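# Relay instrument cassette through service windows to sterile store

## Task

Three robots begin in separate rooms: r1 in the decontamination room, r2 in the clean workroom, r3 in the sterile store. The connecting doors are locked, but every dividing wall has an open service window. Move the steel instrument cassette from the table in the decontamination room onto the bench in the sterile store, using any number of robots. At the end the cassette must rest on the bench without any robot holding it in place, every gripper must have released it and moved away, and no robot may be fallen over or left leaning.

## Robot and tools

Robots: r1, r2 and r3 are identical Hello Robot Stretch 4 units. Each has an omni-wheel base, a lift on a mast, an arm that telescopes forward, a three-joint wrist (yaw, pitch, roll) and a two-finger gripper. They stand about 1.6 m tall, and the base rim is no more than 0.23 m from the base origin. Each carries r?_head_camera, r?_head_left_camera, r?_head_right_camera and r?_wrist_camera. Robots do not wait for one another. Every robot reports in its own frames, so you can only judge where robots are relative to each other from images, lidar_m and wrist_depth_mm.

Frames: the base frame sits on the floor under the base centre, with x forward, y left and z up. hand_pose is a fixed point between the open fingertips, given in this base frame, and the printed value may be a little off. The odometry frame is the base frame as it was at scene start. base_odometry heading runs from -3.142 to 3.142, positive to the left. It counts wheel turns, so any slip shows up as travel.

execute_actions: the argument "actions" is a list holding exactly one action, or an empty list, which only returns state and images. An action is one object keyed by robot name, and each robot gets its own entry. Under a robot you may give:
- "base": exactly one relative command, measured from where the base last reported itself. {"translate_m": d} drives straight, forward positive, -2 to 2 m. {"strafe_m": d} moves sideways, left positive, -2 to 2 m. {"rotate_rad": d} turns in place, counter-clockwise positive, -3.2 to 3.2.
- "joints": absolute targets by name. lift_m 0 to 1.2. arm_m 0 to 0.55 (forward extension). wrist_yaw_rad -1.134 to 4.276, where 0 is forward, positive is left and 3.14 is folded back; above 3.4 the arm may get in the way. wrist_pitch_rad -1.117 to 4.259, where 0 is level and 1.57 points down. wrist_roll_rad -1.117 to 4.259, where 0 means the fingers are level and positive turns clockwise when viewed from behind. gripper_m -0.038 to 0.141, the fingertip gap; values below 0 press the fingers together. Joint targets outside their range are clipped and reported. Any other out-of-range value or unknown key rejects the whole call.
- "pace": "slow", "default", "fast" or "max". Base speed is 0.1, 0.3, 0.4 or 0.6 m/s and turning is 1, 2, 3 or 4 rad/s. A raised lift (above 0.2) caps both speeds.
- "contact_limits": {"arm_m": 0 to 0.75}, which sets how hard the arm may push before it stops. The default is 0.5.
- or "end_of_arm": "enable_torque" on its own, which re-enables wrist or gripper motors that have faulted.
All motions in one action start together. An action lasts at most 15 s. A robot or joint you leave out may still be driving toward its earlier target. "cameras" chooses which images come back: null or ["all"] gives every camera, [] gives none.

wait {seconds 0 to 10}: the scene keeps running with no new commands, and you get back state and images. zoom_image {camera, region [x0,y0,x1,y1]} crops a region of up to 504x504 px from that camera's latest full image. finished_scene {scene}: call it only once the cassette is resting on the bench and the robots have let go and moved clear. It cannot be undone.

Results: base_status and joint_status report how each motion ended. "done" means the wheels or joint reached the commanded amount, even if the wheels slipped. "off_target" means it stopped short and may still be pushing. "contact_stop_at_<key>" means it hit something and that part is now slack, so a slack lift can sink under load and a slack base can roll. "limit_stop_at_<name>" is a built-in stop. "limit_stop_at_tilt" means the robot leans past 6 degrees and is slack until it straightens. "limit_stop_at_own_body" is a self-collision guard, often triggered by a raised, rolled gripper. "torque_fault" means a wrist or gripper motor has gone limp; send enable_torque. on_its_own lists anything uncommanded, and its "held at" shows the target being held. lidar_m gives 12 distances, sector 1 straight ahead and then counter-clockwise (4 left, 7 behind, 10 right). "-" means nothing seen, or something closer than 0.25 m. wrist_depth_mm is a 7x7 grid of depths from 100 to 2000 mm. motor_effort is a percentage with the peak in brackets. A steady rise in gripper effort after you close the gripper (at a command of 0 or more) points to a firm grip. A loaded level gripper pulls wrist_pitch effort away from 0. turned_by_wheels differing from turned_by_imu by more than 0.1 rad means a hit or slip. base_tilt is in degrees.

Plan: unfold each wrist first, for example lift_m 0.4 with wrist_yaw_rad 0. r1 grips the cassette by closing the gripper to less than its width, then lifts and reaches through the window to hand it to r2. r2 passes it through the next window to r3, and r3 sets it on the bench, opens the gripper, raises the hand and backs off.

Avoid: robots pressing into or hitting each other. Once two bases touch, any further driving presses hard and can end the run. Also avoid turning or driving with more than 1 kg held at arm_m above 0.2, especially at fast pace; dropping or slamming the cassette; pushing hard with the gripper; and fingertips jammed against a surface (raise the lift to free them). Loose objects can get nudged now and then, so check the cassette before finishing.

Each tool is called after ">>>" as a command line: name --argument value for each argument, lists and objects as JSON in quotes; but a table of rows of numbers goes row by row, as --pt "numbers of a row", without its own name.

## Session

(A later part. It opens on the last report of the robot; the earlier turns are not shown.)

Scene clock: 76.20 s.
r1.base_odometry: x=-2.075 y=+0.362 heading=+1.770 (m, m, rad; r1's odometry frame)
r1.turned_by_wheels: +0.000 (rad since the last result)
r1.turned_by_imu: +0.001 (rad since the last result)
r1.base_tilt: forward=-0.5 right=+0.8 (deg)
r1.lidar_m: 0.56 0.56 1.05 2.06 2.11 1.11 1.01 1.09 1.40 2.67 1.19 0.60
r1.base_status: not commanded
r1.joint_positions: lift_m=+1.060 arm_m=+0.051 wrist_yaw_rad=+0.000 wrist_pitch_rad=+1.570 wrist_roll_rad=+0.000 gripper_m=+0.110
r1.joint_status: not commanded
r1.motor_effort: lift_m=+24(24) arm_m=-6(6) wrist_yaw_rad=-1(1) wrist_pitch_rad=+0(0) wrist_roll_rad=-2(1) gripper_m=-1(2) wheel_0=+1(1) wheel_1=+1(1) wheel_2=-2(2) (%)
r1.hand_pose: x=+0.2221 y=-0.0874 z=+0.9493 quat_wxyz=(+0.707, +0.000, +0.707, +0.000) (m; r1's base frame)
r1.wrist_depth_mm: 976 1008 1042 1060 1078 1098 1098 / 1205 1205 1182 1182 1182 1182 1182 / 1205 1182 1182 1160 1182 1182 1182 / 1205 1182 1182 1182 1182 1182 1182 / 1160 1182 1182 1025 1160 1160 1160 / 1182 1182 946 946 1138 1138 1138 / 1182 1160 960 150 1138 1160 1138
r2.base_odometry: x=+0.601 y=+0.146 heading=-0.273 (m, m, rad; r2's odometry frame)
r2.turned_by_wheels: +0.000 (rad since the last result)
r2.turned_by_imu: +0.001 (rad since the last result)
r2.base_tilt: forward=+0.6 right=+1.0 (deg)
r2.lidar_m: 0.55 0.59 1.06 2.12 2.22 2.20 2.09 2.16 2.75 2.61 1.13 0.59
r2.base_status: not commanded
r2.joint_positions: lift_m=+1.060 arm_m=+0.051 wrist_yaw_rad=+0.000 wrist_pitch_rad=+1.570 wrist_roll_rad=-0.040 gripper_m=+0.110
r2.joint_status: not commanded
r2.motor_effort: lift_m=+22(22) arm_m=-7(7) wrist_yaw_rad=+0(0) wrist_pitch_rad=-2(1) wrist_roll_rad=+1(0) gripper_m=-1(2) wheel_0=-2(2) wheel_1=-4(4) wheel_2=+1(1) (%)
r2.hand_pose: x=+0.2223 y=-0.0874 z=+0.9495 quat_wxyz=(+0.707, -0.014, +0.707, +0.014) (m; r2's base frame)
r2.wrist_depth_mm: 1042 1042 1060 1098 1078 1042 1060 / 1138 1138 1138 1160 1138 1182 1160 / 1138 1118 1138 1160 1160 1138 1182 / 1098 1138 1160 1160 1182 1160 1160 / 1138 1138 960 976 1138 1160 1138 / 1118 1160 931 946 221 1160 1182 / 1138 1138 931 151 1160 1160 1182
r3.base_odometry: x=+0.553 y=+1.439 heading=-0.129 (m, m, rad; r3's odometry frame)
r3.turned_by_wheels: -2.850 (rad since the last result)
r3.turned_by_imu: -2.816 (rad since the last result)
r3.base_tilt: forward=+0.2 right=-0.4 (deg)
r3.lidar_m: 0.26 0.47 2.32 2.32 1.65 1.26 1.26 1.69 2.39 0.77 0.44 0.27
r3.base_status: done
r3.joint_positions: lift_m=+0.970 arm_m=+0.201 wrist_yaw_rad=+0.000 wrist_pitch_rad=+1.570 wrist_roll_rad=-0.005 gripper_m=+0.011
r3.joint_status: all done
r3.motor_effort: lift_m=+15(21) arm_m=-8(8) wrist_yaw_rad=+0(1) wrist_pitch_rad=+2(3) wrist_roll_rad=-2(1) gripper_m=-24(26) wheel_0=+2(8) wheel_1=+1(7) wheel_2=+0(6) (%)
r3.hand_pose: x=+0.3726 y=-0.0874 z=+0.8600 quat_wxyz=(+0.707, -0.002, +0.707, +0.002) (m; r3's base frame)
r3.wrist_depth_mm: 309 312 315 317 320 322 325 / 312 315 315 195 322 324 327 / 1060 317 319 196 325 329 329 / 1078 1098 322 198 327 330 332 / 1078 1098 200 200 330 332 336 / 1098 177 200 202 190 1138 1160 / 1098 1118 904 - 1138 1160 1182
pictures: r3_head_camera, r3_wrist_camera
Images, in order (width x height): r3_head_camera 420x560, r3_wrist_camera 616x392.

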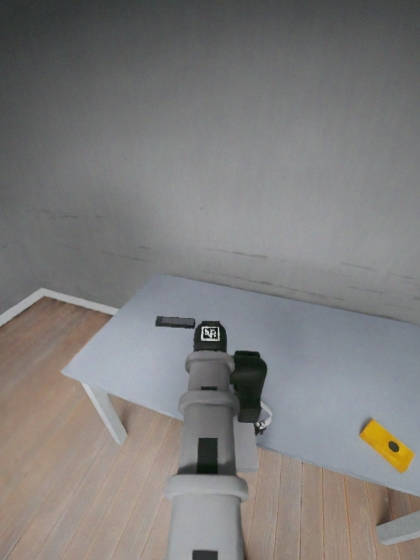

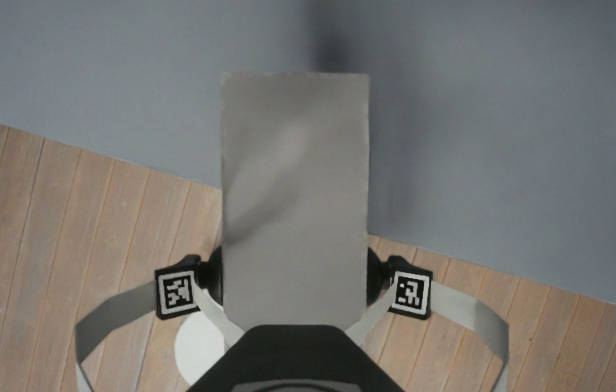

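>>> execute_actions --actions '[{"r3":{"joints":{"arm_m":0.45,"lift_m":0.895},"pace":"fast"}}]' --cameras '[]'

>>> execute_actions --actions '[{"r3":{"joints":{"gripper_m":0.11}}}]' --cameras '["r3_wrist_camera"]'

>>> execute_actions --actions '[{"r3":{"base":{"translate_m":-0.25},"joints":{"arm_m":0.0,"lift_m":0.98},"pace":"fast"}}]' --cameras '["r3_head_camera"]'

Scene clock: 78.30 s.
r1.base_odometry: x=-2.075 y=+0.362 heading=+1.770 (m, m, rad; r1's odometry frame)
r1.turned_by_wheels: +0.000 (rad since the last result)
r1.turned_by_imu: +0.000 (rad since the last result)
r1.base_tilt: forward=-0.7 right=+0.9 (deg)
r1.lidar_m: 0.58 0.57 1.03 2.05 2.12 1.11 1.03 1.08 1.42 2.67 1.20 0.59
r1.base_status: not commanded
r1.joint_positions: lift_m=+1.060 arm_m=+0.051 wrist_yaw_rad=+0.000 wrist_pitch_rad=+1.570 wrist_roll_rad=+0.000 gripper_m=+0.110
r1.joint_status: not commanded
r1.motor_effort: lift_m=+24(24) arm_m=-6(6) wrist_yaw_rad=+2(1) wrist_pitch_rad=+0(0) wrist_roll_rad=+0(1) gripper_m=-2(5) wheel_0=+1(1) wheel_1=+1(1) wheel_2=-2(2) (%)
r1.hand_pose: x=+0.2221 y=-0.0874 z=+0.9493 quat_wxyz=(+0.707, +0.000, +0.707, +0.000) (m; r1's base frame)
r1.wrist_depth_mm: 976 1008 1042 1060 1078 1098 1098 / 1205 1205 1182 1205 1205 1182 1160 / 1205 1182 1205 1182 1205 1160 1182 / 1182 1182 1160 1160 1182 1160 1182 / 1182 1160 1160 1025 1160 1160 1160 / 1182 1160 960 946 1160 1138 1138 / 1160 1160 946 150 1138 1160 1138
r2.base_odometry: x=+0.601 y=+0.146 heading=-0.273 (m, m, rad; r2's odometry frame)
r2.turned_by_wheels: +0.000 (rad since the last result)
r2.turned_by_imu: +0.001 (rad since the last result)
r2.base_tilt: forward=+0.6 right=+1.0 (deg)
r2.lidar_m: 0.53 0.58 1.06 2.13 2.17 2.19 2.08 2.16 2.74 2.61 1.15 0.58
r2.base_status: not commanded
r2.joint_positions: lift_m=+1.060 arm_m=+0.051 wrist_yaw_rad=+0.000 wrist_pitch_rad=+1.570 wrist_roll_rad=-0.040 gripper_m=+0.110
r2.joint_status: not commanded
r2.motor_effort: lift_m=+23(22) arm_m=-7(7) wrist_yaw_rad=-1(0) wrist_pitch_rad=-4(4) wrist_roll_rad=+0(1) gripper_m=-1(0) wheel_0=-2(2) wheel_1=-4(4) wheel_2=+1(1) (%)
r2.hand_pose: x=+0.2223 y=-0.0874 z=+0.9495 quat_wxyz=(+0.707, -0.014, +0.707, +0.014) (m; r2's base frame)
r2.wrist_depth_mm: 1042 1042 1098 1078 1060 1060 1060 / 1138 1160 1160 1160 1182 1160 1205 / 1160 1160 1160 1138 1138 1160 1160 / 1118 1138 1160 1160 1160 1160 1160 / 1160 1138 960 960 1160 1160 1182 / 1118 1138 931 946 221 1138 1182 / 1138 1138 931 151 1160 1182 1182
r3.base_odometry: x=+0.553 y=+1.439 heading=-0.129 (m, m, rad; r3's odometry frame)
r3.turned_by_wheels: +0.000 (rad since the last result)
r3.turned_by_imu: +0.000 (rad since the last result)
r3.base_tilt: forward=+0.2 right=-0.4 (deg)
r3.lidar_m: 0.39 0.47 2.32 2.32 1.62 1.27 1.26 1.70 2.38 0.76 0.43 0.39
r3.base_status: not commanded
r3.joint_positions: lift_m=+0.895 arm_m=+0.449 wrist_yaw_rad=+0.000 wrist_pitch_rad=+1.570 wrist_roll_rad=-0.005 gripper_m=+0.011
r3.joint_status: all done
r3.motor_effort: lift_m=+15(15) arm_m=+8(8) wrist_yaw_rad=-1(1) wrist_pitch_rad=+1(1) wrist_roll_rad=-3(3) gripper_m=-25(24) wheel_0=+2(2) wheel_1=+1(1) wheel_2=+0(0) (%)
r3.hand_pose: x=+0.6198 y=-0.0874 z=+0.7850 quat_wxyz=(+0.707, -0.002, +0.707, +0.002) (m; r3's base frame)
r3.wrist_depth_mm: 236 238 240 242 244 246 248 / 239 240 241 195 246 248 249 / 241 242 243 196 249 250 251 / 243 245 245 198 250 252 254 / 245 247 198 200 252 255 256 / 247 176 200 200 190 256 259 / 249 250 252 - 256 259 262
pictures: none
No camera images: the call's "cameras" was empty. Leave "cameras" out to get every camera's image.

Scene clock: 80.13 s.
r1.base_odometry: x=-2.075 y=+0.362 heading=+1.770 (m, m, rad; r1's odometry frame)
r1.turned_by_wheels: +0.000 (rad since the last result)
r1.turned_by_imu: +0.000 (rad since the last result)
r1.base_tilt: forward=-0.7 right=+0.8 (deg)
r1.lidar_m: 0.55 0.55 1.03 2.03 2.10 1.12 1.03 1.08 1.42 2.67 1.19 0.61
r1.base_status: not commanded
r1.joint_positions: lift_m=+1.060 arm_m=+0.051 wrist_yaw_rad=+0.000 wrist_pitch_rad=+1.570 wrist_roll_rad=+0.000 gripper_m=+0.110
r1.joint_status: not commanded
r1.motor_effort: lift_m=+24(24) arm_m=-6(7) wrist_yaw_rad=+0(1) wrist_pitch_rad=+0(1) wrist_roll_rad=-1(2) gripper_m=-3(3) wheel_0=+1(1) wheel_1=+1(1) wheel_2=-2(2) (%)
r1.hand_pose: x=+0.2221 y=-0.0874 z=+0.9493 quat_wxyz=(+0.707, +0.000, +0.707, +0.000) (m; r1's base frame)
r1.wrist_depth_mm: 991 991 1025 1042 1078 1078 1098 / 1229 1205 1205 1205 1182 1182 1182 / 1205 1182 1182 1182 1182 1182 1160 / 1205 1182 1160 1182 1160 1160 1182 / 1160 1160 1182 1025 1182 1160 1160 / 1160 1182 946 946 1160 1138 1160 / 1182 1138 946 150 1138 1138 1138
r2.base_odometry: x=+0.601 y=+0.146 heading=-0.273 (m, m, rad; r2's odometry frame)
r2.turned_by_wheels: +0.000 (rad since the last result)
r2.turned_by_imu: +0.001 (rad since the last result)
r2.base_tilt: forward=+0.6 right=+1.0 (deg)
r2.lidar_m: 0.54 0.57 1.08 2.12 2.22 2.21 2.09 2.18 2.76 2.62 1.14 0.59
r2.base_status: not commanded
r2.joint_positions: lift_m=+1.060 arm_m=+0.051 wrist_yaw_rad=+0.000 wrist_pitch_rad=+1.570 wrist_roll_rad=-0.040 gripper_m=+0.110
r2.joint_status: not commanded
r2.motor_effort: lift_m=+23(22) arm_m=-7(7) wrist_yaw_rad=+0(0) wrist_pitch_rad=-2(3) wrist_roll_rad=+0(1) gripper_m=+0(0) wheel_0=-2(2) wheel_1=-4(4) wheel_2=+1(1) (%)
r2.hand_pose: x=+0.2223 y=-0.0874 z=+0.9495 quat_wxyz=(+0.707, -0.014, +0.707, +0.014) (m; r2's base frame)
r2.wrist_depth_mm: 1060 1042 1060 1060 1060 1060 1060 / 1138 1138 1138 1138 1160 1160 1160 / 1160 1138 1118 1182 1160 1138 1205 / 1138 1160 1138 1160 1138 1138 1182 / 1160 1138 960 946 1160 1160 1160 / 1138 1138 931 931 222 1160 1160 / 1138 1138 917 151 1160 1182 1182
r3.base_odometry: x=+0.553 y=+1.439 heading=-0.129 (m, m, rad; r3's odometry frame)
r3.turned_by_wheels: +0.000 (rad since the last result)
r3.turned_by_imu: +0.000 (rad since the last result)
r3.base_tilt: forward=+0.1 right=-0.4 (deg)
r3.lidar_m: 0.37 0.43 2.29 2.33 1.60 1.26 1.26 1.70 2.39 0.75 0.41 0.37
r3.base_status: not commanded
r3.joint_positions: lift_m=+0.895 arm_m=+0.449 wrist_yaw_rad=+0.000 wrist_pitch_rad=+1.570 wrist_roll_rad=-0.005 gripper_m=+0.110
r3.joint_status: all done
r3.motor_effort: lift_m=+15(14) arm_m=+8(8) wrist_yaw_rad=+0(1) wrist_pitch_rad=+0(2) wrist_roll_rad=-1(3) gripper_m=+1(26) wheel_0=+2(2) wheel_1=+1(1) wheel_2=+1(1) (%)
r3.hand_pose: x=+0.6197 y=-0.0874 z=+0.7850 quat_wxyz=(+0.707, -0.002, +0.707, +0.002) (m; r3's base frame)
r3.wrist_depth_mm: 237 238 241 242 245 246 248 / 239 241 242 214 246 248 251 / 241 243 243 216 249 251 253 / 244 245 246 217 252 254 255 / 245 247 218 219 252 256 258 / 249 248 220 220 228 258 259 / 250 251 254 - 258 260 262
pictures: r3_wrist_camera
Images, in order (width x height): r3_wrist_camera 616x392.

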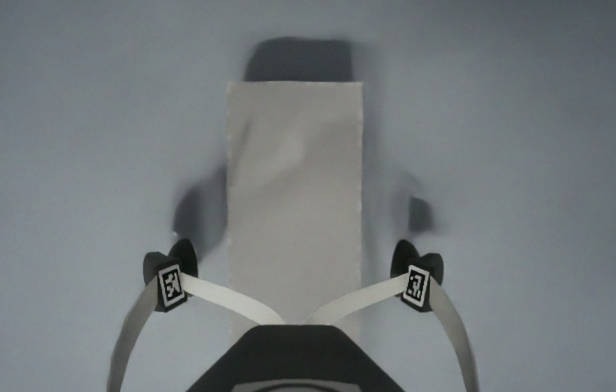

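Scene clock: 82.17 s.
r1.base_odometry: x=-2.075 y=+0.362 heading=+1.770 (m, m, rad; r1's odometry frame)
r1.turned_by_wheels: +0.000 (rad since the last result)
r1.turned_by_imu: +0.000 (rad since the last result)
r1.base_tilt: forward=-0.6 right=+0.7 (deg)
r1.lidar_m: 0.55 0.56 1.03 2.05 2.09 1.10 1.00 1.08 1.45 2.65 1.22 0.61
r1.base_status: not commanded
r1.joint_positions: lift_m=+1.060 arm_m=+0.051 wrist_yaw_rad=+0.000 wrist_pitch_rad=+1.570 wrist_roll_rad=+0.000 gripper_m=+0.110
r1.joint_status: not commanded
r1.motor_effort: lift_m=+24(24) arm_m=-6(6) wrist_yaw_rad=+1(1) wrist_pitch_rad=-1(1) wrist_roll_rad=+0(2) gripper_m=+0(1) wheel_0=+1(1) wheel_1=+1(1) wheel_2=-2(2) (%)
r1.hand_pose: x=+0.2221 y=-0.0874 z=+0.9493 quat_wxyz=(+0.707, +0.000, +0.707, +0.000) (m; r1's base frame)
r1.wrist_depth_mm: 991 1008 1042 1042 1060 1098 1118 / 1205 1205 1205 1205 1182 1182 1160 / 1205 1182 1182 1205 1182 1182 1182 / 1182 1182 1182 1160 1160 1160 1182 / 1160 1182 1182 1008 1160 1160 1160 / 1182 1160 946 946 1138 1160 1138 / 1160 1160 960 150 1138 1138 1138
r2.base_odometry: x=+0.601 y=+0.146 heading=-0.273 (m, m, rad; r2's odometry frame)
r2.turned_by_wheels: +0.000 (rad since the last result)
r2.turned_by_imu: +0.001 (rad since the last result)
r2.base_tilt: forward=+0.6 right=+1.0 (deg)
r2.lidar_m: 0.53 0.58 1.07 2.14 2.21 2.21 2.07 2.17 2.74 2.61 1.13 0.59
r2.base_status: not commanded
r2.joint_positions: lift_m=+1.060 arm_m=+0.051 wrist_yaw_rad=+0.000 wrist_pitch_rad=+1.570 wrist_roll_rad=-0.040 gripper_m=+0.110
r2.joint_status: not commanded
r2.motor_effort: lift_m=+23(22) arm_m=-8(7) wrist_yaw_rad=+0(0) wrist_pitch_rad=-3(4) wrist_roll_rad=+0(0) gripper_m=+0(0) wheel_0=-2(2) wheel_1=-4(4) wheel_2=+1(1) (%)
r2.hand_pose: x=+0.2223 y=-0.0874 z=+0.9495 quat_wxyz=(+0.707, -0.014, +0.707, +0.014) (m; r2's base frame)
r2.wrist_depth_mm: 1078 1042 1098 1098 1060 1060 1060 / 1138 1138 1160 1182 1160 1182 1160 / 1138 1138 1160 1138 1160 1182 1182 / 1138 1138 1138 1138 1160 1160 1182 / 1138 1138 946 960 1160 1182 1182 / 1118 1138 931 931 221 1138 1160 / 1138 1138 946 151 1160 1160 1160
r3.base_odometry: x=+0.305 y=+1.472 heading=-0.130 (m, m, rad; r3's odometry frame)
r3.turned_by_wheels: +0.000 (rad since the last result)
r3.turned_by_imu: +0.001 (rad since the last result)
r3.base_tilt: forward=+0.1 right=-0.4 (deg)
r3.lidar_m: 0.62 0.73 2.39 2.26 1.19 1.01 0.98 1.40 2.31 2.30 0.72 0.61
r3.base_status: done
r3.joint_positions: lift_m=+0.980 arm_m=+0.001 wrist_yaw_rad=+0.000 wrist_pitch_rad=+1.570 wrist_roll_rad=-0.005 gripper_m=+0.110
r3.joint_status: all done
r3.motor_effort: lift_m=+23(22) arm_m=-8(10) wrist_yaw_rad=+1(1) wrist_pitch_rad=+0(2) wrist_roll_rad=-3(1) gripper_m=-1(1) wheel_0=-1(4) wheel_1=+0(5) wheel_2=-2(11) (%)
r3.hand_pose: x=+0.1724 y=-0.0874 z=+0.8694 quat_wxyz=(+0.707, -0.002, +0.707, +0.002) (m; r3's base frame)
r3.wrist_depth_mm: 1042 1060 1078 1098 1098 1118 1118 / 1078 1078 1078 1098 1118 1118 1118 / 1078 1098 1098 1098 1118 1118 1118 / 1098 1078 1098 1118 1118 1118 1138 / 1118 1098 904 904 1118 1160 1160 / 1118 1118 904 809 1138 1138 1160 / 1118 1138 1118 - 1160 1160 1182
pictures: r3_head_camera
Images, in order (width x height): r3_head_camera 420x560.

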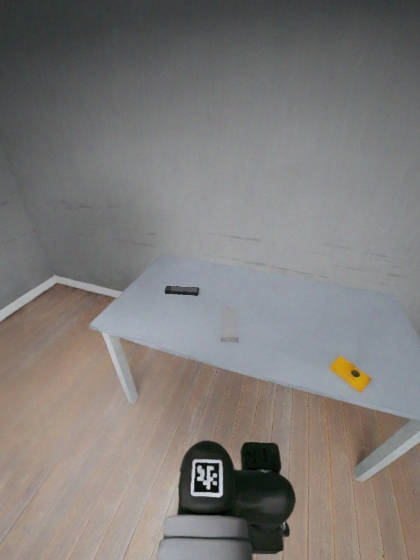

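>>> finished_scene --scene 1

The scene is finished: the task was done.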